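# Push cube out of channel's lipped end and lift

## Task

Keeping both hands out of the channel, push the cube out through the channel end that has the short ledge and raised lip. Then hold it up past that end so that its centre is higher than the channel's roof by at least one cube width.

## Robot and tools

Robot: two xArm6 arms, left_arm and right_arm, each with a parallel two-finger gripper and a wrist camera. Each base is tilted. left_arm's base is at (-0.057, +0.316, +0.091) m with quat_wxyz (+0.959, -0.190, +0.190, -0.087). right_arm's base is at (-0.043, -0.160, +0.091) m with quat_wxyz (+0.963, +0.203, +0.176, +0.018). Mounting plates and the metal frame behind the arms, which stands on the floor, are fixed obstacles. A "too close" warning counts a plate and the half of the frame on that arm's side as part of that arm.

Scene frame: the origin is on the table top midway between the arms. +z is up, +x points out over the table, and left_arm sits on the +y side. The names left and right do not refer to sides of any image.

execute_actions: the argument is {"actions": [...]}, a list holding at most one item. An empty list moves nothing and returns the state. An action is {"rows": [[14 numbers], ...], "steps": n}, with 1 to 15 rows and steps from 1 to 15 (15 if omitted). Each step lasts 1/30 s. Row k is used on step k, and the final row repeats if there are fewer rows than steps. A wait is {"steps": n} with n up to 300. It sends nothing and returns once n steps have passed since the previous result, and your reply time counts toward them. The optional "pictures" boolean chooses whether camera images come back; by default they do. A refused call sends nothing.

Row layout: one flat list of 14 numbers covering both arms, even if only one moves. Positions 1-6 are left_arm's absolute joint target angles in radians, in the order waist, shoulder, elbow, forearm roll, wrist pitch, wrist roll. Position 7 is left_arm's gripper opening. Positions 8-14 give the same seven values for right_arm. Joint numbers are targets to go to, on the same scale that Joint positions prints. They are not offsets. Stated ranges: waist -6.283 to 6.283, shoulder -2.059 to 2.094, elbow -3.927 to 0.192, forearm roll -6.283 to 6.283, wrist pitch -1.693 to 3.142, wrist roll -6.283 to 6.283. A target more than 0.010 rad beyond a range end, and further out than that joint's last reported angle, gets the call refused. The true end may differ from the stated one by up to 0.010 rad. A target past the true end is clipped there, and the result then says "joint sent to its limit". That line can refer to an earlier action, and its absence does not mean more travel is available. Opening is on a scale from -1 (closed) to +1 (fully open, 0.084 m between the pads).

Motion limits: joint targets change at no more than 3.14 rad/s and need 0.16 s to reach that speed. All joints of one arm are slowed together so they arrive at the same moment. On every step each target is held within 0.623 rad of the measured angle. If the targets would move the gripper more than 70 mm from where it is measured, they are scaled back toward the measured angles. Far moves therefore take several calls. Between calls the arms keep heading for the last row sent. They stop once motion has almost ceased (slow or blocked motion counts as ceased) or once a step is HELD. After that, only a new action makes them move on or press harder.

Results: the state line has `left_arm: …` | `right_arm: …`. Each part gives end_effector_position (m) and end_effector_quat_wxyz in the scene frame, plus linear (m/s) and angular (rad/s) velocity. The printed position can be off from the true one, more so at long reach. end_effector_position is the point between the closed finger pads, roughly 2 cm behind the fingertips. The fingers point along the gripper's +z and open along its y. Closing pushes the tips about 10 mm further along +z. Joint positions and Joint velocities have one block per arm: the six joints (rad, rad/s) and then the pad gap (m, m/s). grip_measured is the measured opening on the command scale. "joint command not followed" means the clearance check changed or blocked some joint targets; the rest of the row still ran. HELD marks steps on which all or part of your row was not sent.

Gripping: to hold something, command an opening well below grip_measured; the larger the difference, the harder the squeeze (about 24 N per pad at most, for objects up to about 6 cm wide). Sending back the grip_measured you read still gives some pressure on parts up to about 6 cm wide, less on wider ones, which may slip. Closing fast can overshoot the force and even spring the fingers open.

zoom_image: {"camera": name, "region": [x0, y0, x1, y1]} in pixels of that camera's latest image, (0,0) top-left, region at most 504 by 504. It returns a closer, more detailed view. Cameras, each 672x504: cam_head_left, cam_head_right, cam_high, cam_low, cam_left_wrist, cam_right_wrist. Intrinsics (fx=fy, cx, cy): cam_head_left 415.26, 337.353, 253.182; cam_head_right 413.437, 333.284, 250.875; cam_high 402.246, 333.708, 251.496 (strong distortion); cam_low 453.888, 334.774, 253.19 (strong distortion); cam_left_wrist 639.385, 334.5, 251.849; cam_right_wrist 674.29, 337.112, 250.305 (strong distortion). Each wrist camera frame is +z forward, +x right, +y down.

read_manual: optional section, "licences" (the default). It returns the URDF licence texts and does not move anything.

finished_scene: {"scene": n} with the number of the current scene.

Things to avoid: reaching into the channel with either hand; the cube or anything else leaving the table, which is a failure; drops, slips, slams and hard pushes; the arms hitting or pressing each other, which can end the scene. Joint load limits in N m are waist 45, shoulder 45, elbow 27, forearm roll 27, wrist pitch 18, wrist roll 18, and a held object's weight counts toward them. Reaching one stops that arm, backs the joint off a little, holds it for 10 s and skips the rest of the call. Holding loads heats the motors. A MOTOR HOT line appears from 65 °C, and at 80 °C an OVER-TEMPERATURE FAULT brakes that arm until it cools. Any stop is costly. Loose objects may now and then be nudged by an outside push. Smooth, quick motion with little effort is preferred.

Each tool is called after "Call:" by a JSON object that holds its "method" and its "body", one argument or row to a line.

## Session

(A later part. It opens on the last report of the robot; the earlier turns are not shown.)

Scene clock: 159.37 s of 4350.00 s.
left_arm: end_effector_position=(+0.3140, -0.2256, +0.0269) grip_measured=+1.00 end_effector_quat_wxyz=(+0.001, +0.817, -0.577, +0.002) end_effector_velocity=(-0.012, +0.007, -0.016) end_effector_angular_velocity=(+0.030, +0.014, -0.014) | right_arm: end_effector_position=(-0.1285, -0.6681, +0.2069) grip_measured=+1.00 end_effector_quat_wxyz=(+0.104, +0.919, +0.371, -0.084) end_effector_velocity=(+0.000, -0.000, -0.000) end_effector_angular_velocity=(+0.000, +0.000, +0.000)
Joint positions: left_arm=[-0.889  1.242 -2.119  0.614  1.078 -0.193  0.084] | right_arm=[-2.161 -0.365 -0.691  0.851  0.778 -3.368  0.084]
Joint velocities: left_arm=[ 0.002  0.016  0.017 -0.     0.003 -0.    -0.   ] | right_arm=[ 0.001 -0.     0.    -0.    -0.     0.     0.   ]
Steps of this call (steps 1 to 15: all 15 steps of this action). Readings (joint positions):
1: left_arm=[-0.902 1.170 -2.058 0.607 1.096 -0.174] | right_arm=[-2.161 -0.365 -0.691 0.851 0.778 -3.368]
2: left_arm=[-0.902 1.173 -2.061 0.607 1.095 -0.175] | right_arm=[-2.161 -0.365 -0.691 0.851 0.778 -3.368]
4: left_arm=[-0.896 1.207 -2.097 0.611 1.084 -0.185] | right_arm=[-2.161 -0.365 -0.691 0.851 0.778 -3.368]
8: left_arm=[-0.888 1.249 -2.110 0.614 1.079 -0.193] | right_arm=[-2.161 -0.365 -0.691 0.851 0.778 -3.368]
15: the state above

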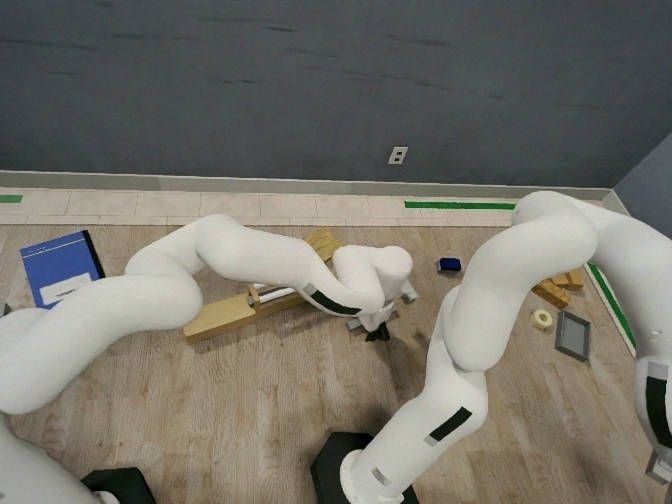

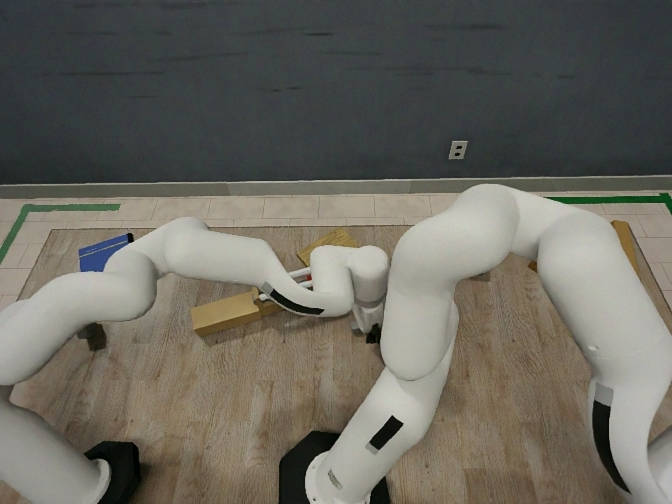

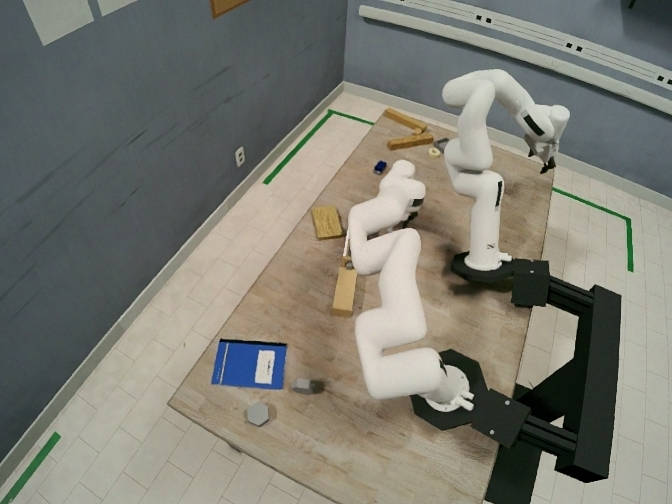

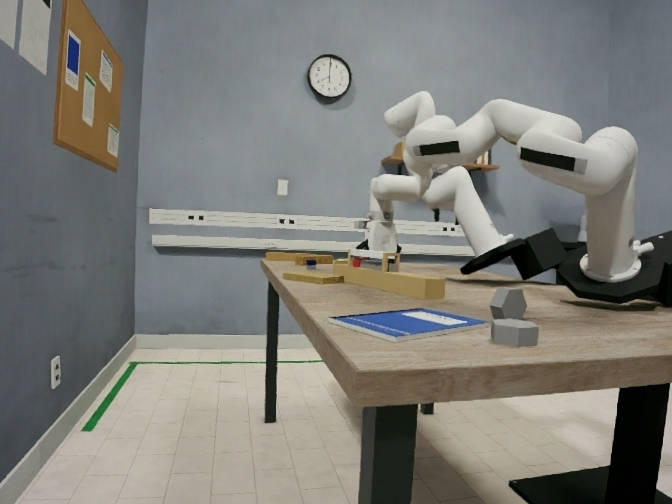

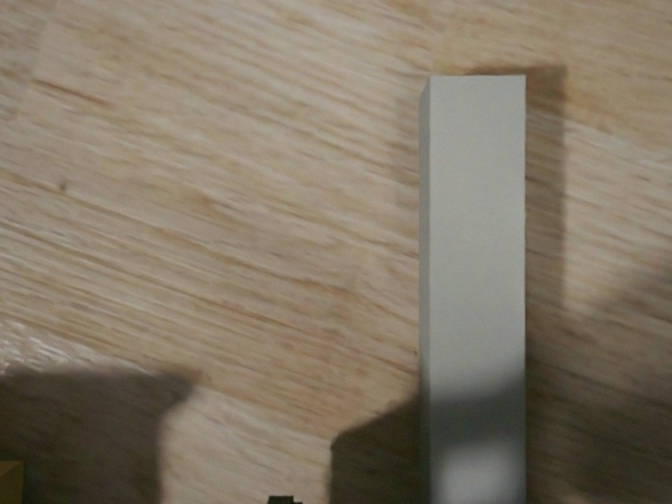

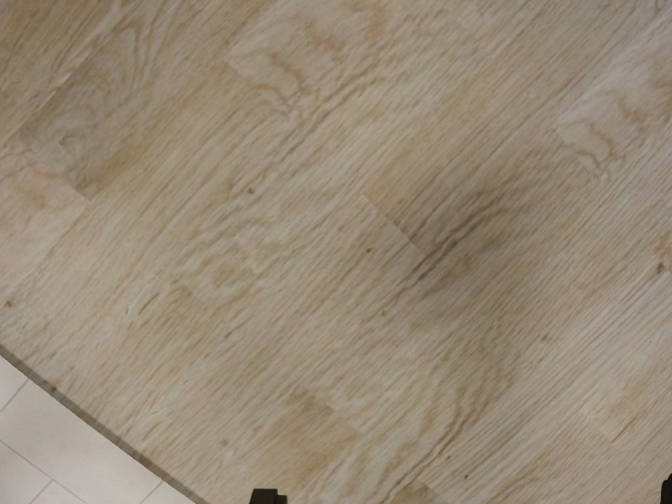

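Good. Grasp, lift, carry.

Call:
{"method": "execute_actions", "body": {
  "actions": [
    {"rows":[[-0.889,1.244,-2.117,0.614,1.078,-0.193,-0.3,-2.161,-0.365,-0.691,0.851,0.778,-3.368,1]]}
  ],
  "pictures": false
}}

Call:
{"method": "execute_actions", "body": {
  "actions": [
    {"rows":[[-0.889,1.244,-2.117,0.614,1.078,-0.193,-1,-2.161,-0.365,-0.691,0.851,0.778,-3.368,1]]}
  ],
  "pictures": false
}}

Call:
{"method": "execute_actions", "body": {
  "actions": [
    {"rows":[[-1.018,0.5,-1.528,0.541,1.265,0,-1,-2.161,-0.365,-0.691,0.851,0.778,-3.368,1]]}
  ],
  "pictures": false
}}

Call:
{"method": "execute_actions", "body": {
  "actions": [
    {"rows":[[-0.57,-0.206,-0.613,0.724,0.888,0.017,-1,-2.161,-0.365,-0.691,0.851,0.778,-3.368,1]]}
  ],
  "pictures": false
}}

Call:
{"method": "execute_actions", "body": {
  "actions": [
    {"steps":30}
  ],
  "pictures": false
}}

Call:
{"method": "execute_actions", "body": {
  "actions": [
    {"rows":[[-0.452,-0.04,-0.579,0.904,0.694,-0.112,-1,-2.161,-0.365,-0.691,0.851,0.778,-3.368,1]]}
  ],
  "pictures": false
}}

Call:
{"method": "execute_actions", "body": {
  "actions": [
    {"rows":[[-0.439,-0.031,-0.586,0.911,0.686,-0.107,-1,-2.161,-0.365,-0.691,0.851,0.778,-3.368,1]]}
  ]
}}

Scene clock: 168.27 s of 4350.00 s.
left_arm: end_effector_position=(+0.3127, -0.2249, +0.0250) grip_measured=-0.32 end_effector_quat_wxyz=(+0.000, +0.816, -0.578, +0.000) end_effector_velocity=(-0.000, +0.000, -0.000) end_effector_angular_velocity=(+0.000, +0.000, -0.001) | right_arm: end_effector_position=(-0.1285, -0.6681, +0.2069) grip_measured=+1.00 end_effector_quat_wxyz=(+0.104, +0.919, +0.371, -0.084) end_effector_velocity=(+0.000, +0.000, +0.000) end_effector_angular_velocity=(+0.001, +0.001, +0.000)
Joint positions: left_arm=[-0.889  1.244 -2.117  0.614  1.078 -0.193  0.03 ] | right_arm=[-2.161 -0.365 -0.691  0.851  0.778 -3.368  0.084]
Joint velocities: left_arm=[-0.     0.     0.001 -0.    -0.     0.001  0.   ] | right_arm=[-0.    -0.001  0.    -0.002  0.001  0.001  0.   ]
Steps of this call (steps 1 to 15: the robot went on to your last target; steps 16 to 90: nothing new was sent; then 5.40 s passed at rest; steps 91 to 105: all 15 steps of this action). Readings (joint positions):
91: left_arm=[-0.889 1.244 -2.117 0.614 1.078 -0.193] | right_arm=[-2.161 -0.365 -0.691 0.851 0.778 -3.368]
92: left_arm=[-0.889 1.244 -2.117 0.614 1.078 -0.193] | right_arm=[-2.161 -0.365 -0.691 0.851 0.778 -3.368]
94: left_arm=[-0.889 1.244 -2.117 0.614 1.078 -0.193] | right_arm=[-2.161 -0.365 -0.691 0.851 0.778 -3.368]
98: left_arm=[-0.889 1.244 -2.117 0.614 1.078 -0.193] | right_arm=[-2.161 -0.365 -0.691 0.851 0.778 -3.368]
105: the state above

Scene clock: 168.77 s of 4350.00 s.
left_arm: end_effector_position=(+0.3128, -0.2250, +0.0252) grip_measured=-0.56 end_effector_quat_wxyz=(+0.000, +0.816, -0.577, +0.000) end_effector_velocity=(-0.000, +0.000, -0.000) end_effector_angular_velocity=(-0.000, +0.000, -0.000) | right_arm: end_effector_position=(-0.1285, -0.6681, +0.2069) grip_measured=+1.00 end_effector_quat_wxyz=(+0.104, +0.919, +0.371, -0.084) end_effector_velocity=(-0.001, +0.001, -0.001) end_effector_angular_velocity=(+0.002, +0.001, -0.001)
Joint positions: left_arm=[-0.889  1.244 -2.117  0.614  1.078 -0.193  0.02 ] | right_arm=[-2.161 -0.365 -0.691  0.851  0.778 -3.368  0.084]
Joint velocities: left_arm=[ 0.    -0.     0.001 -0.    -0.001 -0.    -0.   ] | right_arm=[-0.001  0.002  0.    -0.001 -0.001 -0.     0.   ]
Steps of this call (steps 1 to 15: all 15 steps of this action). Readings (joint positions):
1: left_arm=[-0.889 1.244 -2.117 0.614 1.078 -0.193] | right_arm=[-2.161 -0.365 -0.691 0.851 0.778 -3.368]
2: left_arm=[-0.889 1.244 -2.117 0.614 1.078 -0.193] | right_arm=[-2.161 -0.365 -0.691 0.851 0.778 -3.368]
4: left_arm=[-0.889 1.244 -2.117 0.614 1.078 -0.193] | right_arm=[-2.161 -0.365 -0.691 0.851 0.778 -3.368]
8: left_arm=[-0.889 1.244 -2.117 0.614 1.078 -0.193] | right_arm=[-2.161 -0.365 -0.691 0.851 0.778 -3.368]
15: the state above

Scene clock: 169.27 s of 4350.00 s.
left_arm: end_effector_position=(+0.3168, -0.1408, +0.2002) grip_measured=-0.56 end_effector_quat_wxyz=(-0.002, +0.770, -0.638, -0.002) end_effector_velocity=(-0.013, +0.271, +0.396) end_effector_angular_velocity=(-0.075, -0.018, -0.304) | right_arm: end_effector_position=(-0.1285, -0.6681, +0.2069) grip_measured=+1.00 end_effector_quat_wxyz=(+0.104, +0.919, +0.371, -0.084) end_effector_velocity=(+0.000, +0.000, -0.001) end_effector_angular_velocity=(+0.001, -0.001, -0.001)
Joint positions: left_arm=[-0.987  0.691 -1.674  0.559  1.219 -0.047  0.02 ] | right_arm=[-2.161 -0.365 -0.691  0.851  0.778 -3.368  0.084]
Joint velocities: left_arm=[-0.223 -1.371  1.016 -0.126  0.322  0.334  0.   ] | right_arm=[ 0.001  0.001  0.    -0.     0.     0.001 -0.   ]
Steps of this call (steps 1 to 15: all 15 steps of this action). Readings (joint positions):
1: left_arm=[-0.889 1.244 -2.117 0.614 1.078 -0.193] | right_arm=[-2.161 -0.365 -0.691 0.851 0.778 -3.368]
2: left_arm=[-0.890 1.241 -2.113 0.614 1.079 -0.192] | right_arm=[-2.161 -0.365 -0.691 0.851 0.778 -3.368]
4: left_arm=[-0.898 1.197 -2.060 0.607 1.096 -0.175] | right_arm=[-2.161 -0.365 -0.691 0.851 0.778 -3.368]
8: left_arm=[-0.937 1.003 -1.901 0.587 1.146 -0.123] | right_arm=[-2.161 -0.365 -0.691 0.851 0.778 -3.368]
15: the state above

Scene clock: 169.77 s of 4350.00 s.
left_arm: end_effector_position=(+0.3910, +0.0493, +0.1992) grip_measured=-0.56 end_effector_quat_wxyz=(+0.004, +0.805, -0.592, +0.028) end_effector_velocity=(-0.141, +0.420, -0.206) end_effector_angular_velocity=(+0.208, +0.142, +0.011) | right_arm: end_effector_position=(-0.1285, -0.6681, +0.2069) grip_measured=+1.00 end_effector_quat_wxyz=(+0.104, +0.919, +0.371, -0.084) end_effector_velocity=(-0.000, +0.000, -0.000) end_effector_angular_velocity=(+0.001, +0.000, +0.000)
Joint positions: left_arm=[-0.725  0.109 -1.061  0.662  1.016  0.001  0.02 ] | right_arm=[-2.161 -0.365 -0.691  0.851  0.778 -3.368  0.084]
Joint velocities: left_arm=[ 0.521 -1.044  1.561  0.207 -0.428  0.055  0.   ] | right_arm=[-0.     0.     0.    -0.001  0.    -0.     0.   ]
Steps of this call (steps 1 to 15: all 15 steps of this action). Readings (joint positions):
1: left_arm=[-0.994 0.646 -1.640 0.555 1.230 -0.036] | right_arm=[-2.161 -0.365 -0.691 0.851 0.778 -3.368]
2: left_arm=[-1.000 0.601 -1.605 0.552 1.237 -0.027] | right_arm=[-2.161 -0.365 -0.691 0.851 0.778 -3.368]
4: left_arm=[-0.977 0.537 -1.545 0.566 1.212 -0.023] | right_arm=[-2.161 -0.365 -0.691 0.851 0.778 -3.368]
8: left_arm=[-0.868 0.394 -1.392 0.606 1.132 -0.014] | right_arm=[-2.161 -0.365 -0.691 0.851 0.778 -3.368]
15: the state above

Scene clock: 170.77 s of 4350.00 s.
left_arm: end_effector_position=(+0.3317, +0.1638, +0.1444) grip_measured=-0.56 end_effector_quat_wxyz=(-0.000, +0.809, -0.588, +0.000) end_effector_velocity=(+0.000, +0.000, +0.000) end_effector_angular_velocity=(-0.001, -0.001, +0.002) | right_arm: end_effector_position=(-0.1285, -0.6681, +0.2069) grip_measured=+1.00 end_effector_quat_wxyz=(+0.104, +0.919, +0.371, -0.084) end_effector_velocity=(-0.000, +0.000, +0.001) end_effector_angular_velocity=(+0.001, +0.002, +0.003)
Joint positions: left_arm=[-0.57  -0.206 -0.613  0.724  0.888  0.017  0.02 ] | right_arm=[-2.161 -0.365 -0.691  0.851  0.778 -3.368  0.084]
Joint velocities: left_arm=[ 0.    -0.001  0.     0.    -0.    -0.001  0.   ] | right_arm=[-0.001 -0.001 -0.    -0.003  0.001 -0.001 -0.   ]
Steps of this call (steps 1 to 30: the robot went on to your last target). Readings (joint positions):
1: left_arm=[-0.708 0.074 -1.008 0.669 1.002 0.002] | right_arm=[-2.161 -0.365 -0.691 0.851 0.778 -3.368]
2: left_arm=[-0.690 0.039 -0.957 0.676 0.988 0.004] | right_arm=[-2.161 -0.365 -0.691 0.851 0.778 -3.368]
4: left_arm=[-0.655 -0.032 -0.856 0.690 0.959 0.008] | right_arm=[-2.161 -0.365 -0.691 0.851 0.778 -3.368]
8: left_arm=[-0.589 -0.168 -0.665 0.716 0.905 0.015] | right_arm=[-2.161 -0.365 -0.691 0.851 0.778 -3.368]
30: the state above
All arms were judged still, so your last target was given up. Only a new action makes them travel on or press farther. Fingers that are still opening or closing keep moving.

Scene clock: 171.27 s of 4350.00 s.
left_arm: end_effector_position=(+0.3235, +0.1607, +0.0758) grip_measured=-0.56 end_effector_quat_wxyz=(+0.000, +0.809, -0.587, +0.002) end_effector_velocity=(-0.009, +0.003, -0.006) end_effector_angular_velocity=(+0.011, +0.014, -0.011) | right_arm: end_effector_position=(-0.1285, -0.6681, +0.2069) grip_measured=+1.00 end_effector_quat_wxyz=(+0.104, +0.919, +0.371, -0.084) end_effector_velocity=(-0.000, +0.000, +0.000) end_effector_angular_velocity=(-0.000, +0.001, +0.000)
Joint positions: left_arm=[-0.453 -0.042 -0.581  0.903  0.694 -0.112  0.02 ] | right_arm=[-2.161 -0.365 -0.691  0.851  0.778 -3.368  0.084]
Joint velocities: left_arm=[ 0.     0.006  0.016  0.002 -0.    -0.002  0.   ] | right_arm=[-0.    -0.001  0.    -0.    -0.    -0.     0.   ]
Steps of this call (steps 1 to 15: all 15 steps of this action). Readings (joint positions):
1: left_arm=[-0.570 -0.206 -0.613 0.724 0.888 0.017] | right_arm=[-2.161 -0.365 -0.691 0.851 0.778 -3.368]
2: left_arm=[-0.568 -0.203 -0.613 0.728 0.883 0.014] | right_arm=[-2.161 -0.365 -0.691 0.851 0.778 -3.368]
4: left_arm=[-0.539 -0.165 -0.609 0.775 0.830 -0.021] | right_arm=[-2.161 -0.365 -0.691 0.851 0.778 -3.368]
8: left_arm=[-0.456 -0.042 -0.573 0.894 0.709 -0.103] | right_arm=[-2.161 -0.365 -0.691 0.851 0.778 -3.368]
15: the state above

Scene clock: 171.77 s of 4350.00 s.
left_arm: end_effector_position=(+0.3258, +0.1623, +0.0718) grip_measured=-0.56 end_effector_quat_wxyz=(+0.000, +0.809, -0.588, +0.000) end_effector_velocity=(+0.001, -0.000, +0.000) end_effector_angular_velocity=(-0.001, -0.001, +0.001) | right_arm: end_effector_position=(-0.1285, -0.6681, +0.2069) grip_measured=+1.00 end_effector_quat_wxyz=(+0.104, +0.919, +0.371, -0.084) end_effector_velocity=(-0.000, +0.000, +0.000) end_effector_angular_velocity=(+0.001, +0.002, +0.001)
Joint positions: left_arm=[-0.439 -0.031 -0.586  0.911  0.686 -0.107  0.02 ] | right_arm=[-2.161 -0.365 -0.691  0.851  0.778 -3.368  0.084]
Joint velocities: left_arm=[ 0.     0.001 -0.001  0.    -0.001 -0.     0.   ] | right_arm=[ 0.    -0.    -0.    -0.002 -0.001 -0.    -0.   ]
Steps of this call (steps 1 to 15: all 15 steps of this action). Readings (joint positions):
1: left_arm=[-0.453 -0.042 -0.580 0.904 0.694 -0.112] | right_arm=[-2.161 -0.365 -0.691 0.851 0.778 -3.368]
2: left_arm=[-0.450 -0.040 -0.581 0.905 0.692 -0.111] | right_arm=[-2.161 -0.365 -0.691 0.851 0.778 -3.368]
4: left_arm=[-0.442 -0.033 -0.585 0.909 0.688 -0.108] | right_arm=[-2.161 -0.365 -0.691 0.851 0.778 -3.368]
8: left_arm=[-0.439 -0.031 -0.586 0.911 0.686 -0.107] | right_arm=[-2.161 -0.365 -0.691 0.851 0.778 -3.368]
15: the state above

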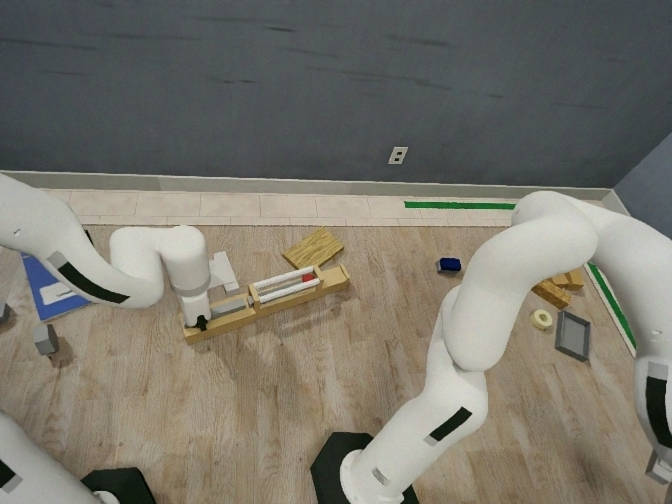

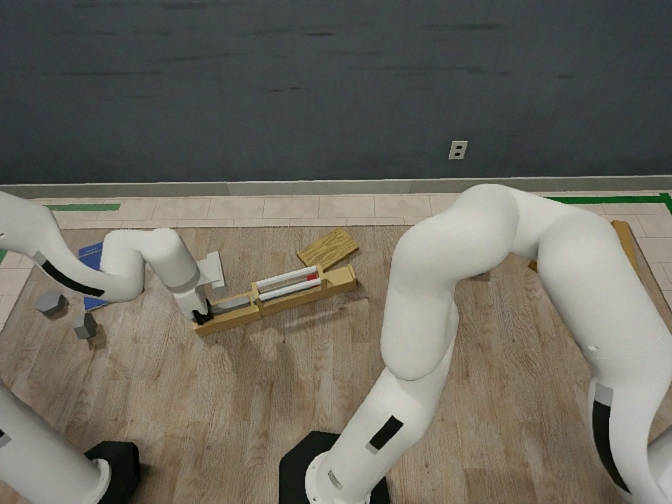

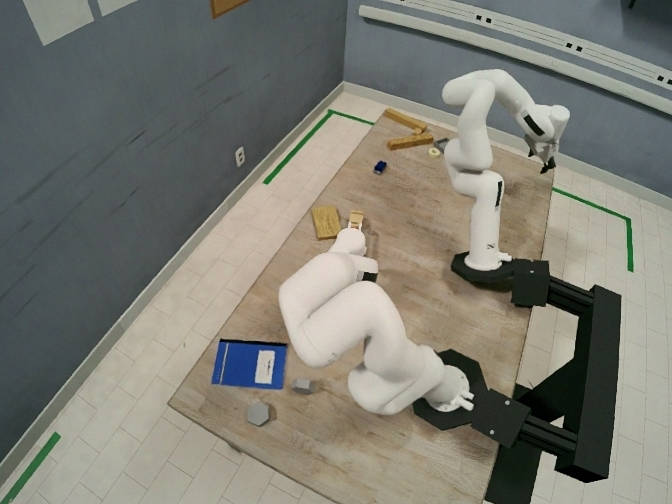

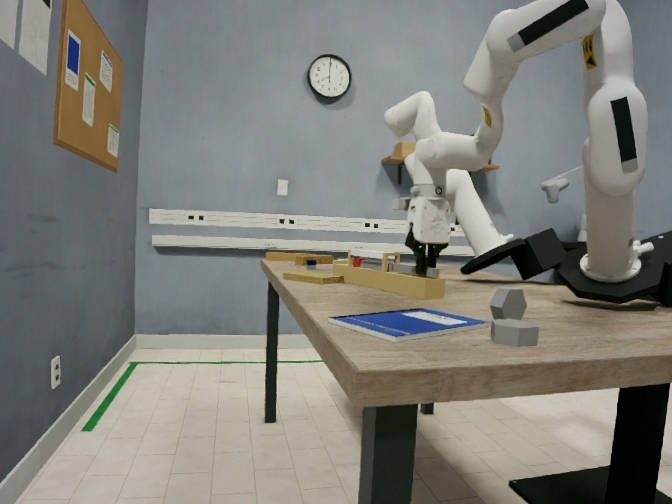

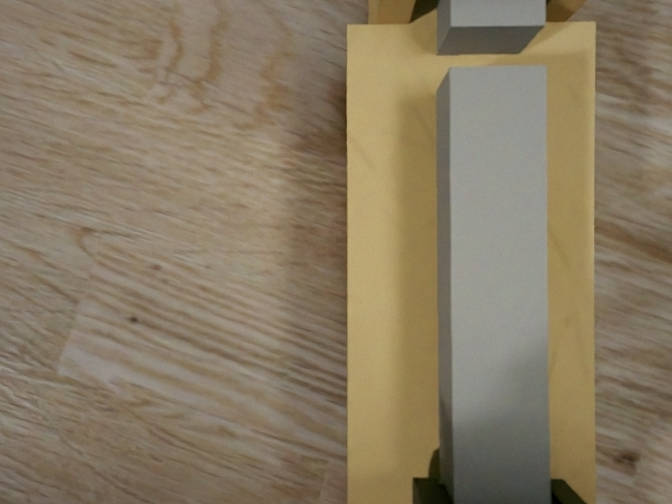

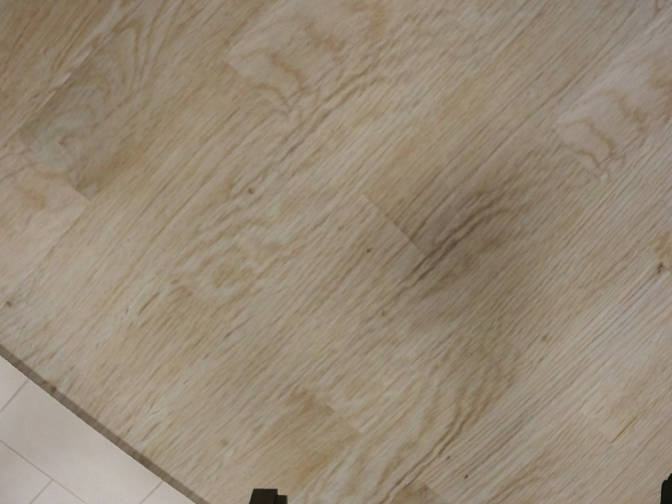

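Call:
{"method": "execute_actions", "body": {
  "actions": [
    {"rows":[[-0.46,0.005,-0.622,0.902,0.696,-0.118,-1,-2.161,-0.365,-0.691,0.851,0.778,-3.368,1],[-0.46,0.005,-0.622,0.902,0.696,-0.118,-1,-2.161,-0.365,-0.691,0.851,0.778,-3.368,1],[-0.46,0.005,-0.622,0.902,0.696,-0.118,-1,-2.161,-0.365,-0.691,0.851,0.778,-3.368,1],[-0.46,0.005,-0.622,0.902,0.696,-0.118,-1,-2.161,-0.365,-0.691,0.851,0.778,-3.368,1],[-0.46,0.005,-0.622,0.902,0.696,-0.118,-1,-2.161,-0.365,-0.691,0.851,0.778,-3.368,1],[-0.479,0.0407,-0.6594,0.893,0.706,-0.127,-1,-2.161,-0.365,-0.691,0.851,0.778,-3.368,1],[-0.479,0.0407,-0.6594,0.893,0.706,-0.127,-1,-2.161,-0.365,-0.691,0.851,0.778,-3.368,1],[-0.479,0.0407,-0.6594,0.893,0.706,-0.127,-1,-2.161,-0.365,-0.691,0.851,0.778,-3.368,1],[-0.479,0.0407,-0.6594,0.893,0.706,-0.127,-1,-2.161,-0.365,-0.691,0.851,0.778,-3.368,1],[-0.479,0.0407,-0.6594,0.893,0.706,-0.127,-1,-2.161,-0.365,-0.691,0.851,0.778,-3.368,1],[-0.498,0.077,-0.6977,0.884,0.716,-0.135,-1,-2.161,-0.365,-0.691,0.851,0.778,-3.368,1]]}
  ],
  "pictures": false
}}

Call:
{"method": "execute_actions", "body": {
  "actions": [
    {"rows":[[-0.515,0.1136,-0.7375,0.8745,0.7255,-0.141,-1,-2.161,-0.365,-0.691,0.851,0.778,-3.368,1],[-0.515,0.1136,-0.7375,0.8745,0.7255,-0.141,-1,-2.161,-0.365,-0.691,0.851,0.778,-3.368,1],[-0.515,0.1136,-0.7375,0.8745,0.7255,-0.141,-1,-2.161,-0.365,-0.691,0.851,0.778,-3.368,1],[-0.515,0.1136,-0.7375,0.8745,0.7255,-0.141,-1,-2.161,-0.365,-0.691,0.851,0.778,-3.368,1],[-0.515,0.1136,-0.7375,0.8745,0.7255,-0.141,-1,-2.161,-0.365,-0.691,0.851,0.778,-3.368,1],[-0.531,0.1505,-0.7785,0.865,0.735,-0.146,-1,-2.161,-0.365,-0.691,0.851,0.778,-3.368,1],[-0.531,0.1505,-0.7785,0.865,0.735,-0.146,-1,-2.161,-0.365,-0.691,0.851,0.778,-3.368,1],[-0.531,0.1505,-0.7785,0.865,0.735,-0.146,-1,-2.161,-0.365,-0.691,0.851,0.778,-3.368,1],[-0.531,0.1505,-0.7785,0.865,0.735,-0.146,-1,-2.161,-0.365,-0.691,0.851,0.778,-3.368,1],[-0.531,0.1505,-0.7785,0.865,0.735,-0.146,-1,-2.161,-0.365,-0.691,0.851,0.778,-3.368,1],[-0.546,0.1877,-0.8207,0.8555,0.745,-0.149,-1,-2.161,-0.365,-0.691,0.851,0.778,-3.368,1]]}
  ],
  "pictures": false
}}

Call:
{"method": "execute_actions", "body": {
  "actions": [
    {"rows":[[-0.546,0.1877,-0.8207,0.8555,0.745,-0.149,-1,-2.161,-0.365,-0.691,0.851,0.778,-3.368,1],[-0.546,0.1877,-0.8207,0.8555,0.745,-0.149,-1,-2.161,-0.365,-0.691,0.851,0.778,-3.368,1],[-0.546,0.1877,-0.8207,0.8555,0.745,-0.149,-1,-2.161,-0.365,-0.691,0.851,0.778,-3.368,1],[-0.546,0.1877,-0.8207,0.8555,0.745,-0.149,-1,-2.161,-0.365,-0.691,0.851,0.778,-3.368,1],[-0.546,0.1877,-0.8207,0.8555,0.745,-0.149,1,-2.161,-0.365,-0.691,0.851,0.778,-3.368,1]]}
  ],
  "pictures": false
}}

Call:
{"method": "execute_actions", "body": {
  "actions": [
    {"rows":[[-0.786,0,-0.97,0.68,1.13,-0.08,1,-2.161,-0.365,-0.691,0.851,0.778,-3.368,1]]}
  ],
  "pictures": false
}}

Call:
{"method": "execute_actions", "body": {
  "actions": [
    {"rows":[[-1.018,0.5,-1.528,0.541,1.265,0,1,-2.161,-0.365,-0.691,0.851,0.778,-3.368,1]]}
  ],
  "pictures": false
}}

Call:
{"method": "execute_actions", "body": {
  "actions": [
    {"steps":25}
  ]
}}

Scene clock: 196.57 s of 4350.00 s.
left_arm: end_effector_position=(+0.3359, +0.1283, +0.0729) grip_measured=-0.56 end_effector_quat_wxyz=(+0.000, +0.809, -0.588, +0.000) end_effector_velocity=(+0.011, -0.045, +0.004) end_effector_angular_velocity=(-0.013, -0.008, -0.011) | right_arm: end_effector_position=(-0.1285, -0.6681, +0.2069) grip_measured=+1.00 end_effector_quat_wxyz=(+0.104, +0.919, +0.371, -0.084) end_effector_velocity=(-0.000, +0.000, -0.000) end_effector_angular_velocity=(+0.002, +0.000, -0.000)
Joint positions: left_arm=[-0.496  0.073 -0.694  0.885  0.714 -0.134  0.02 ] | right_arm=[-2.161 -0.365 -0.691  0.851  0.778 -3.368  0.084]
Joint velocities: left_arm=[-0.07   0.12  -0.129 -0.027  0.022 -0.024 -0.   ] | right_arm=[-0.001  0.001  0.    -0.001  0.     0.    -0.   ]
Steps of this call (steps 1 to 15: the robot went on to your last target; steps 16 to 90: nothing new was sent; then 21.30 s passed at rest; steps 91 to 105: all 15 steps of this action). Readings (joint positions):
91: left_arm=[-0.439 -0.031 -0.586 0.911 0.686 -0.107] | right_arm=[-2.161 -0.365 -0.691 0.851 0.778 -3.368]
92: left_arm=[-0.441 -0.028 -0.589 0.910 0.688 -0.108] | right_arm=[-2.161 -0.365 -0.691 0.851 0.778 -3.368]
94: left_arm=[-0.454 -0.005 -0.613 0.904 0.693 -0.115] | right_arm=[-2.161 -0.365 -0.691 0.851 0.778 -3.368]
98: left_arm=[-0.467 0.019 -0.637 0.898 0.701 -0.122] | right_arm=[-2.161 -0.365 -0.691 0.851 0.778 -3.368]
105: the state above

Scene clock: 197.07 s of 4350.00 s.
left_arm: end_effector_position=(+0.3478, +0.0924, +0.0729) grip_measured=-0.56 end_effector_quat_wxyz=(+0.000, +0.809, -0.588, +0.000) end_effector_velocity=(+0.013, -0.050, +0.002) end_effector_angular_velocity=(-0.016, -0.008, -0.014) | right_arm: end_effector_position=(-0.1285, -0.6681, +0.2069) grip_measured=+1.00 end_effector_quat_wxyz=(+0.104, +0.919, +0.371, -0.084) end_effector_velocity=(-0.001, +0.000, -0.000) end_effector_angular_velocity=(+0.001, +0.001, -0.000)
Joint positions: left_arm=[-0.544  0.183 -0.816  0.857  0.743 -0.149  0.02 ] | right_arm=[-2.161 -0.365 -0.691  0.851  0.778 -3.368  0.084]
Joint velocities: left_arm=[-0.063  0.133 -0.151 -0.03   0.022 -0.009  0.   ] | right_arm=[-0.001  0.001 -0.    -0.    -0.    -0.001 -0.   ]
Steps of this call (steps 1 to 15: all 15 steps of this action). Readings (joint positions):
1: left_arm=[-0.498 0.076 -0.696 0.885 0.715 -0.134] | right_arm=[-2.161 -0.365 -0.691 0.851 0.778 -3.368]
2: left_arm=[-0.499 0.079 -0.700 0.883 0.717 -0.135] | right_arm=[-2.161 -0.365 -0.691 0.851 0.778 -3.368]
4: left_arm=[-0.510 0.103 -0.726 0.877 0.723 -0.139] | right_arm=[-2.161 -0.365 -0.691 0.851 0.778 -3.368]
8: left_arm=[-0.521 0.127 -0.753 0.871 0.730 -0.143] | right_arm=[-2.161 -0.365 -0.691 0.851 0.778 -3.368]
15: the state above

Scene clock: 197.57 s of 4350.00 s.
left_arm: end_effector_position=(+0.3483, +0.0912, +0.0729) grip_measured=+1.00 end_effector_quat_wxyz=(+0.000, +0.809, -0.588, +0.000) end_effector_velocity=(+0.000, -0.000, +0.000) end_effector_angular_velocity=(-0.000, -0.001, +0.002) | right_arm: end_effector_position=(-0.1285, -0.6681, +0.2069) grip_measured=+1.00 end_effector_quat_wxyz=(+0.104, +0.919, +0.371, -0.084) end_effector_velocity=(+0.000, +0.000, -0.001) end_effector_angular_velocity=(+0.002, -0.002, +0.000)
Joint positions: left_arm=[-0.546  0.187 -0.821  0.856  0.745 -0.149  0.084] | right_arm=[-2.161 -0.365 -0.691  0.851  0.778 -3.368  0.084]
Joint velocities: left_arm=[-0.     0.001 -0.001 -0.     0.    -0.001  0.008] | right_arm=[ 0.001  0.001  0.    -0.     0.001  0.    -0.   ]
Steps of this call (steps 1 to 15: all 15 steps of this action). Readings (joint positions):
1: left_arm=[-0.546 0.186 -0.819 0.856 0.744 -0.149] | right_arm=[-2.161 -0.365 -0.691 0.851 0.778 -3.368]
2: left_arm=[-0.546 0.187 -0.820 0.856 0.744 -0.149] | right_arm=[-2.161 -0.365 -0.691 0.851 0.778 -3.368]
4: left_arm=[-0.546 0.187 -0.820 0.856 0.745 -0.149] | right_arm=[-2.161 -0.365 -0.691 0.851 0.778 -3.368]
8: left_arm=[-0.546 0.187 -0.821 0.856 0.745 -0.149] | right_arm=[-2.161 -0.365 -0.691 0.851 0.778 -3.368]
15: the state above

Scene clock: 198.07 s of 4350.00 s.
left_arm: end_effector_position=(+0.3637, +0.0815, +0.2179) grip_measured=+1.00 end_effector_quat_wxyz=(-0.029, +0.815, -0.578, +0.014) end_effector_velocity=(-0.041, +0.025, -0.049) end_effector_angular_velocity=(+0.149, +0.092, -0.050) | right_arm: end_effector_position=(-0.1285, -0.6681, +0.2069) grip_measured=+1.00 end_effector_quat_wxyz=(+0.104, +0.919, +0.371, -0.084) end_effector_velocity=(+0.000, -0.000, +0.000) end_effector_angular_velocity=(-0.001, -0.000, +0.001)
Joint positions: left_arm=[-0.785 -0.001 -0.971  0.681  1.127 -0.081  0.084] | right_arm=[-2.161 -0.365 -0.691  0.851  0.778 -3.368  0.084]
Joint velocities: left_arm=[ 0.007  0.049  0.068 -0.019  0.069  0.009 -0.   ] | right_arm=[ 0.001 -0.001  0.     0.001 -0.    -0.     0.   ]
Steps of this call (steps 1 to 15: all 15 steps of this action). Readings (joint positions):
1: left_arm=[-0.546 0.187 -0.821 0.855 0.745 -0.149] | right_arm=[-2.161 -0.365 -0.691 0.851 0.778 -3.368]
2: left_arm=[-0.548 0.186 -0.822 0.854 0.750 -0.148] | right_arm=[-2.161 -0.365 -0.691 0.851 0.778 -3.368]
4: left_arm=[-0.577 0.166 -0.836 0.830 0.803 -0.139] | right_arm=[-2.161 -0.365 -0.691 0.851 0.778 -3.368]
8: left_arm=[-0.688 0.076 -0.912 0.752 0.972 -0.108] | right_arm=[-2.161 -0.365 -0.691 0.851 0.778 -3.368]
15: the state above

Scene clock: 198.57 s of 4350.00 s.
left_arm: end_effector_position=(+0.3126, -0.0932, +0.2477) grip_measured=+1.00 end_effector_quat_wxyz=(-0.002, +0.757, -0.654, +0.000) end_effector_velocity=(-0.141, -0.176, -0.002) end_effector_angular_velocity=(+0.013, +0.062, -0.280) | right_arm: end_effector_position=(-0.1285, -0.6681, +0.2069) grip_measured=+1.00 end_effector_quat_wxyz=(+0.104, +0.919, +0.371, -0.084) end_effector_velocity=(+0.000, -0.000, +0.001) end_effector_angular_velocity=(-0.001, +0.001, +0.001)
Joint positions: left_arm=[-1.011  0.484 -1.504  0.547  1.258 -0.003  0.084] | right_arm=[-2.161 -0.365 -0.691  0.851  0.778 -3.368  0.084]
Joint velocities: left_arm=[-0.274  0.519 -0.491 -0.136  0.119  0.074 -0.   ] | right_arm=[-0.001 -0.002 -0.    -0.     0.001 -0.     0.   ]
Steps of this call (steps 1 to 15: all 15 steps of this action). Readings (joint positions):
1: left_arm=[-0.785 0.000 -0.969 0.681 1.129 -0.080] | right_arm=[-2.161 -0.365 -0.691 0.851 0.778 -3.368]
2: left_arm=[-0.786 0.004 -0.971 0.680 1.131 -0.080] | right_arm=[-2.161 -0.365 -0.691 0.851 0.778 -3.368]
4: left_arm=[-0.805 0.048 -1.021 0.667 1.145 -0.072] | right_arm=[-2.161 -0.365 -0.691 0.851 0.778 -3.368]
8: left_arm=[-0.887 0.223 -1.216 0.619 1.189 -0.045] | right_arm=[-2.161 -0.365 -0.691 0.851 0.778 -3.368]
15: the state above

Scene clock: 199.40 s of 4350.00 s.
left_arm: end_effector_position=(+0.3110, -0.0989, +0.2499) grip_measured=+1.00 end_effector_quat_wxyz=(-0.000, +0.756, -0.655, +0.000) end_effector_velocity=(+0.000, -0.001, +0.001) end_effector_angular_velocity=(-0.001, -0.001, +0.000) | right_arm: end_effector_position=(-0.1285, -0.6681, +0.2069) grip_measured=+1.00 end_effector_quat_wxyz=(+0.104, +0.919, +0.371, -0.084) end_effector_velocity=(-0.000, +0.000, -0.000) end_effector_angular_velocity=(+0.000, -0.000, -0.000)
Joint positions: left_arm=[-1.018  0.5   -1.528  0.541  1.265 -0.     0.084] | right_arm=[-2.161 -0.365 -0.691  0.851  0.778 -3.368  0.084]
Joint velocities: left_arm=[-0.001  0.    -0.002 -0.     0.    -0.     0.   ] | right_arm=[-0.  0.  0.  0. -0. -0.  0.]
Steps of this call (steps 1 to 25: the robot went on to your last target). Readings (joint positions):
1: left_arm=[-1.018 0.496 -1.515 0.543 1.261 -0.002] | right_arm=[-2.161 -0.365 -0.691 0.851 0.778 -3.368]
2: left_arm=[-1.019 0.500 -1.520 0.542 1.263 -0.001] | right_arm=[-2.161 -0.365 -0.691 0.851 0.778 -3.368]
4: left_arm=[-1.017 0.499 -1.525 0.542 1.265 -0.000] | right_arm=[-2.161 -0.365 -0.691 0.851 0.778 -3.368]
8: left_arm=[-1.016 0.497 -1.528 0.541 1.265 -0.000] | right_arm=[-2.161 -0.365 -0.691 0.851 0.778 -3.368]
25: the state above

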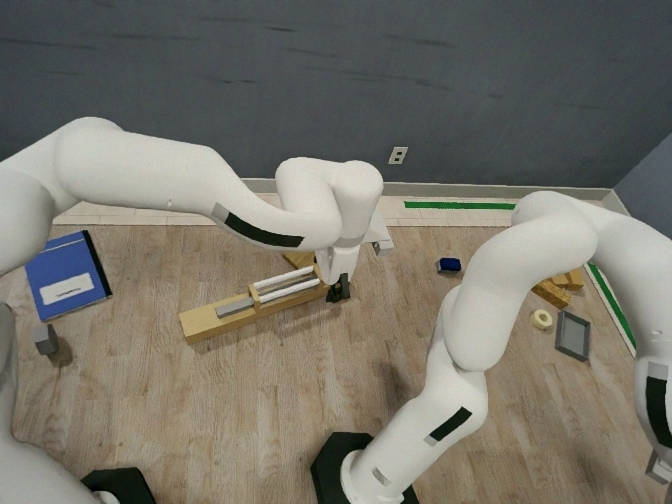

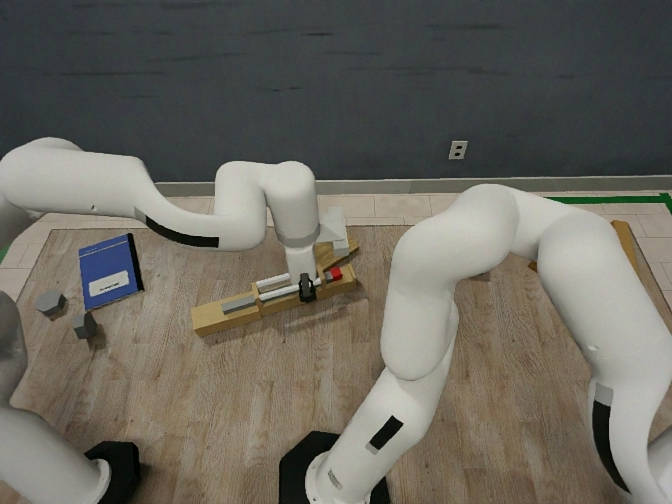

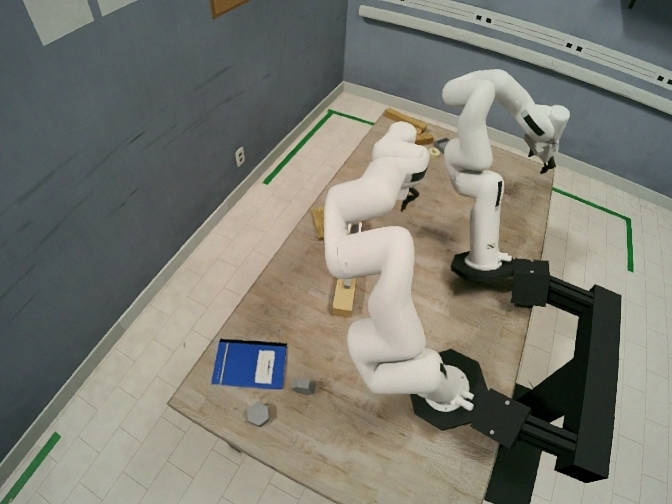

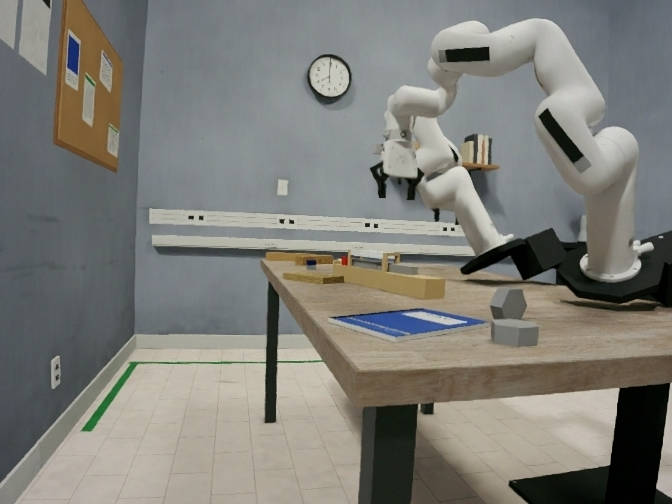

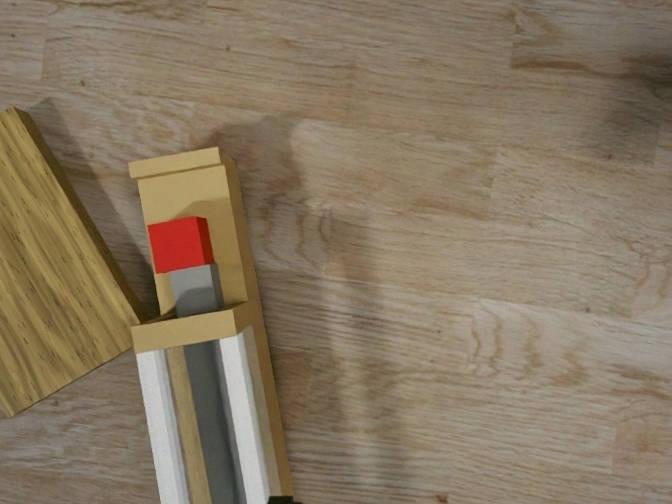

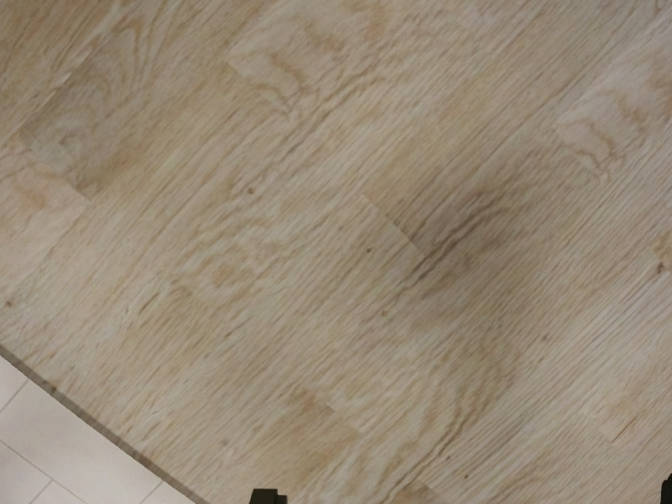

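Call:
{"method": "execute_actions", "body": {
  "actions": [
    {"rows":[[-0.835,0.955,-2.1315,0.56,1.306,0.054,0.3,-2.161,-0.365,-0.691,0.851,0.778,-3.368,1]]}
  ],
  "pictures": false
}}

Call:
{"method": "execute_actions", "body": {
  "actions": [
    {"steps":20}
  ],
  "pictures": false
}}

Call:
{"method": "execute_actions", "body": {
  "actions": [
    {"rows":[[-0.759,1.039,-2.056,0.606,1.135,0.021,0.3,-2.161,-0.365,-0.691,0.851,0.778,-3.368,1]]}
  ],
  "pictures": false
}}

Call:
{"method": "execute_actions", "body": {
  "actions": [
    {"steps":15}
  ]
}}

Scene clock: 213.73 s of 4350.00 s.
left_arm: end_effector_position=(+0.4280, -0.1534, +0.1597) grip_measured=+0.29 end_effector_quat_wxyz=(-0.002, +0.808, -0.589, -0.005) end_effector_velocity=(+0.029, -0.002, -0.072) end_effector_angular_velocity=(+0.054, +0.028, +0.051) | right_arm: end_effector_position=(-0.1285, -0.6681, +0.2069) grip_measured=+1.00 end_effector_quat_wxyz=(+0.104, +0.919, +0.371, -0.084) end_effector_velocity=(+0.000, -0.000, -0.000) end_effector_angular_velocity=(-0.001, -0.001, -0.002)
Joint positions: left_arm=[-0.833  0.951 -2.116  0.56   1.306  0.053  0.056] | right_arm=[-2.161 -0.365 -0.691  0.851  0.778 -3.368  0.084]
Joint velocities: left_arm=[ 0.082  0.215 -0.23   0.005  0.033  0.025  0.   ] | right_arm=[ 0.     0.     0.     0.002 -0.     0.001  0.   ]
Steps of this call (steps 1 to 15: the robot went on to your last target; steps 16 to 90: nothing new was sent; then 10.83 s passed at rest; steps 91 to 105: all 15 steps of this action). Readings (joint positions):
91: left_arm=[-1.018 0.500 -1.528 0.541 1.265 0.000] | right_arm=[-2.161 -0.365 -0.691 0.851 0.778 -3.368]
92: left_arm=[-1.017 0.502 -1.532 0.541 1.266 0.000] | right_arm=[-2.161 -0.365 -0.691 0.851 0.778 -3.368]
94: left_arm=[-1.004 0.538 -1.583 0.542 1.269 0.005] | right_arm=[-2.161 -0.365 -0.691 0.851 0.778 -3.368]
98: left_arm=[-0.933 0.711 -1.810 0.550 1.284 0.025] | right_arm=[-2.161 -0.365 -0.691 0.851 0.778 -3.368]
105: the state above

Scene clock: 214.40 s of 4350.00 s.
left_arm: end_effector_position=(+0.4309, -0.1560, +0.1640) grip_measured=+0.29 end_effector_quat_wxyz=(+0.000, +0.809, -0.588, +0.000) end_effector_velocity=(-0.001, +0.000, -0.002) end_effector_angular_velocity=(+0.003, +0.002, -0.002) | right_arm: end_effector_position=(-0.1285, -0.6681, +0.2069) grip_measured=+1.00 end_effector_quat_wxyz=(+0.104, +0.919, +0.371, -0.084) end_effector_velocity=(+0.000, -0.001, +0.001) end_effector_angular_velocity=(-0.003, -0.001, -0.000)
Joint positions: left_arm=[-0.835  0.955 -2.132  0.56   1.306  0.054  0.056] | right_arm=[-2.161 -0.365 -0.691  0.851  0.778 -3.368  0.084]
Joint velocities: left_arm=[ 0.001  0.001  0.002  0.    -0.     0.001 -0.   ] | right_arm=[ 0.    -0.002  0.     0.003 -0.    -0.001  0.   ]
Steps of this call (steps 1 to 20: the robot went on to your last target). Readings (joint positions):
1: left_arm=[-0.832 0.956 -2.122 0.560 1.306 0.053] | right_arm=[-2.161 -0.365 -0.691 0.851 0.778 -3.368]
2: left_arm=[-0.834 0.956 -2.125 0.560 1.306 0.054] | right_arm=[-2.161 -0.365 -0.691 0.851 0.778 -3.368]
4: left_arm=[-0.837 0.953 -2.130 0.560 1.306 0.054] | right_arm=[-2.161 -0.365 -0.691 0.851 0.778 -3.368]
8: left_arm=[-0.837 0.952 -2.132 0.560 1.306 0.054] | right_arm=[-2.161 -0.365 -0.691 0.851 0.778 -3.368]
20: the state above

Scene clock: 214.90 s of 4350.00 s.
left_arm: end_effector_position=(+0.4304, -0.1580, +0.0775) grip_measured=+0.29 end_effector_quat_wxyz=(+0.001, +0.810, -0.587, +0.003) end_effector_velocity=(-0.008, +0.004, -0.012) end_effector_angular_velocity=(+0.020, +0.014, -0.009) | right_arm: end_effector_position=(-0.1285, -0.6681, +0.2069) grip_measured=+1.00 end_effector_quat_wxyz=(+0.104, +0.919, +0.371, -0.084) end_effector_velocity=(+0.000, +0.000, +0.000) end_effector_angular_velocity=(-0.000, -0.000, -0.001)
Joint positions: left_arm=[-0.76   1.036 -2.059  0.606  1.135  0.021  0.056] | right_arm=[-2.161 -0.365 -0.691  0.851  0.778 -3.368  0.084]
Joint velocities: left_arm=[ 0.004  0.008  0.018  0.     0.001 -0.001 -0.   ] | right_arm=[-0.    -0.001  0.    -0.     0.001  0.001  0.   ]
Steps of this call (steps 1 to 15: all 15 steps of this action). Readings (joint positions):
1: left_arm=[-0.835 0.955 -2.131 0.560 1.306 0.054] | right_arm=[-2.161 -0.365 -0.691 0.851 0.778 -3.368]
2: left_arm=[-0.834 0.956 -2.130 0.561 1.301 0.053] | right_arm=[-2.161 -0.365 -0.691 0.851 0.778 -3.368]
4: left_arm=[-0.817 0.972 -2.116 0.574 1.250 0.044] | right_arm=[-2.161 -0.365 -0.691 0.851 0.778 -3.368]
8: left_arm=[-0.760 1.041 -2.053 0.603 1.151 0.024] | right_arm=[-2.161 -0.365 -0.691 0.851 0.778 -3.368]
15: the state above

Scene clock: 215.40 s of 4350.00 s.
left_arm: end_effector_position=(+0.4285, -0.1571, +0.0743) grip_measured=+0.29 end_effector_quat_wxyz=(+0.000, +0.809, -0.588, +0.000) end_effector_velocity=(-0.001, +0.000, -0.001) end_effector_angular_velocity=(+0.002, +0.001, -0.001) | right_arm: end_effector_position=(-0.1285, -0.6681, +0.2069) grip_measured=+1.00 end_effector_quat_wxyz=(+0.104, +0.919, +0.371, -0.084) end_effector_velocity=(+0.000, -0.000, -0.000) end_effector_angular_velocity=(+0.000, -0.001, +0.001)
Joint positions: left_arm=[-0.759  1.039 -2.056  0.606  1.135  0.021  0.056] | right_arm=[-2.161 -0.365 -0.691  0.851  0.778 -3.368  0.084]
Joint velocities: left_arm=[ 0.001  0.001  0.002  0.    -0.    -0.    -0.   ] | right_arm=[ 0.001 -0.     0.     0.     0.001 -0.     0.   ]
Steps of this call (steps 1 to 15: the robot went on to your last target). Readings (joint positions):
1: left_arm=[-0.760 1.036 -2.058 0.606 1.135 0.021] | right_arm=[-2.161 -0.365 -0.691 0.851 0.778 -3.368]
2: left_arm=[-0.760 1.037 -2.057 0.606 1.135 0.021] | right_arm=[-2.161 -0.365 -0.691 0.851 0.778 -3.368]
4: left_arm=[-0.759 1.039 -2.056 0.606 1.135 0.021] | right_arm=[-2.161 -0.365 -0.691 0.851 0.778 -3.368]
8: left_arm=[-0.759 1.039 -2.056 0.606 1.135 0.021] | right_arm=[-2.161 -0.365 -0.691 0.851 0.778 -3.368]
15: the state above
All arms were judged still, so your last target was given up. Only a new action makes them travel on or press farther. Fingers that are still opening or closing keep moving.

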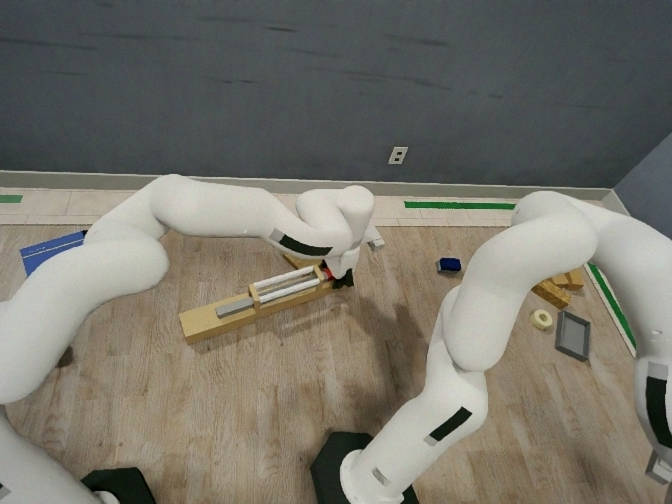

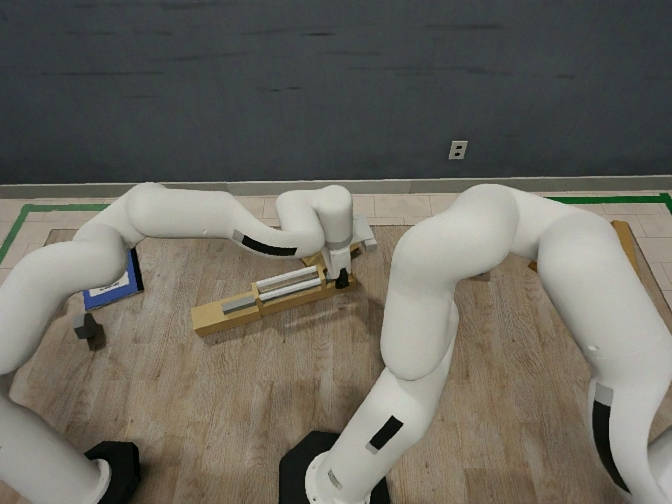

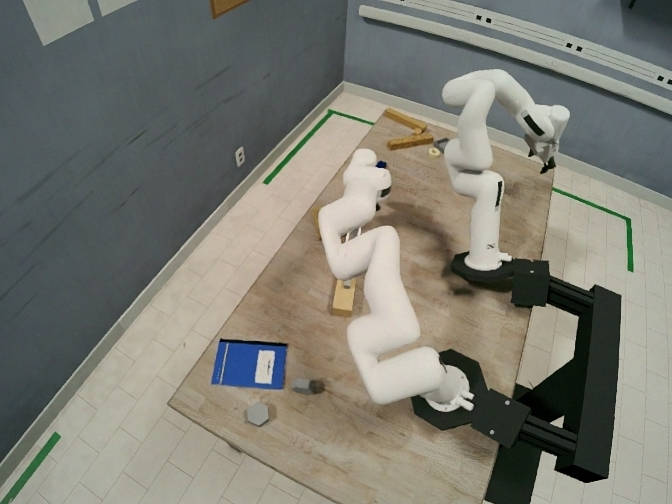

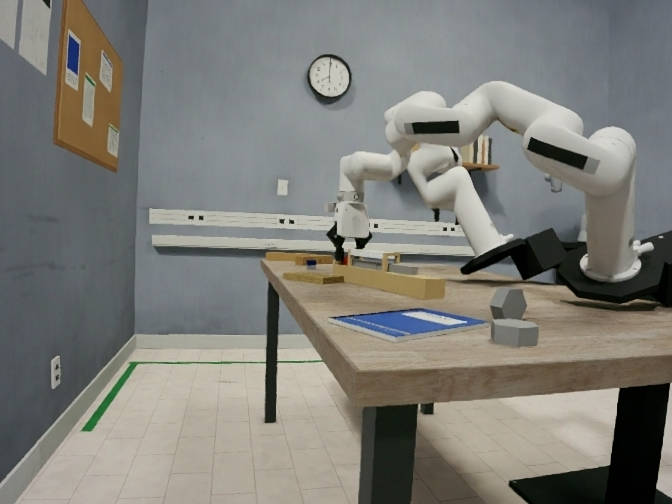

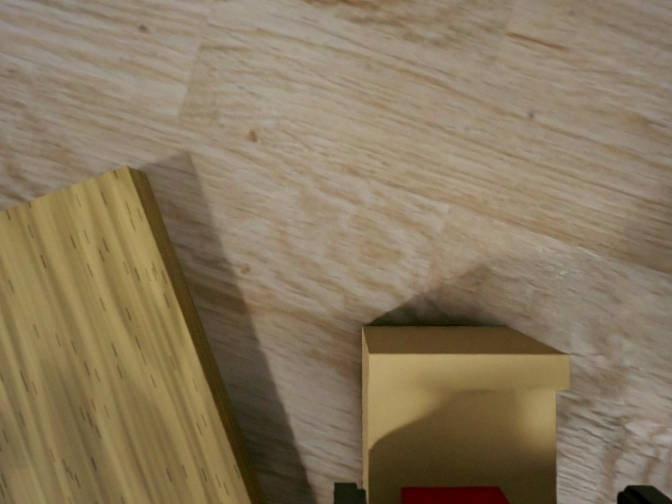

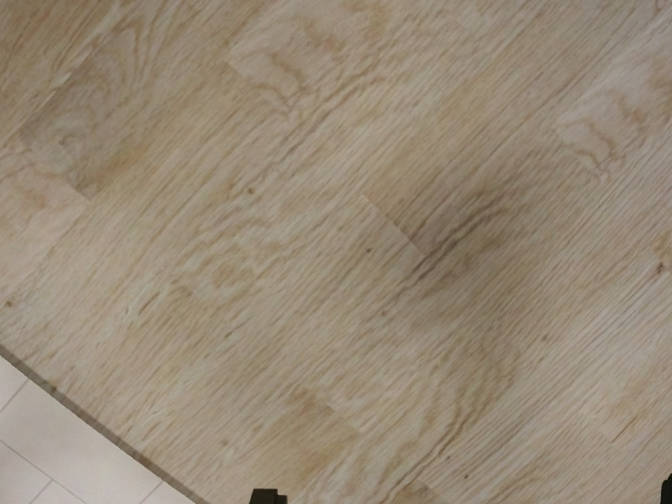

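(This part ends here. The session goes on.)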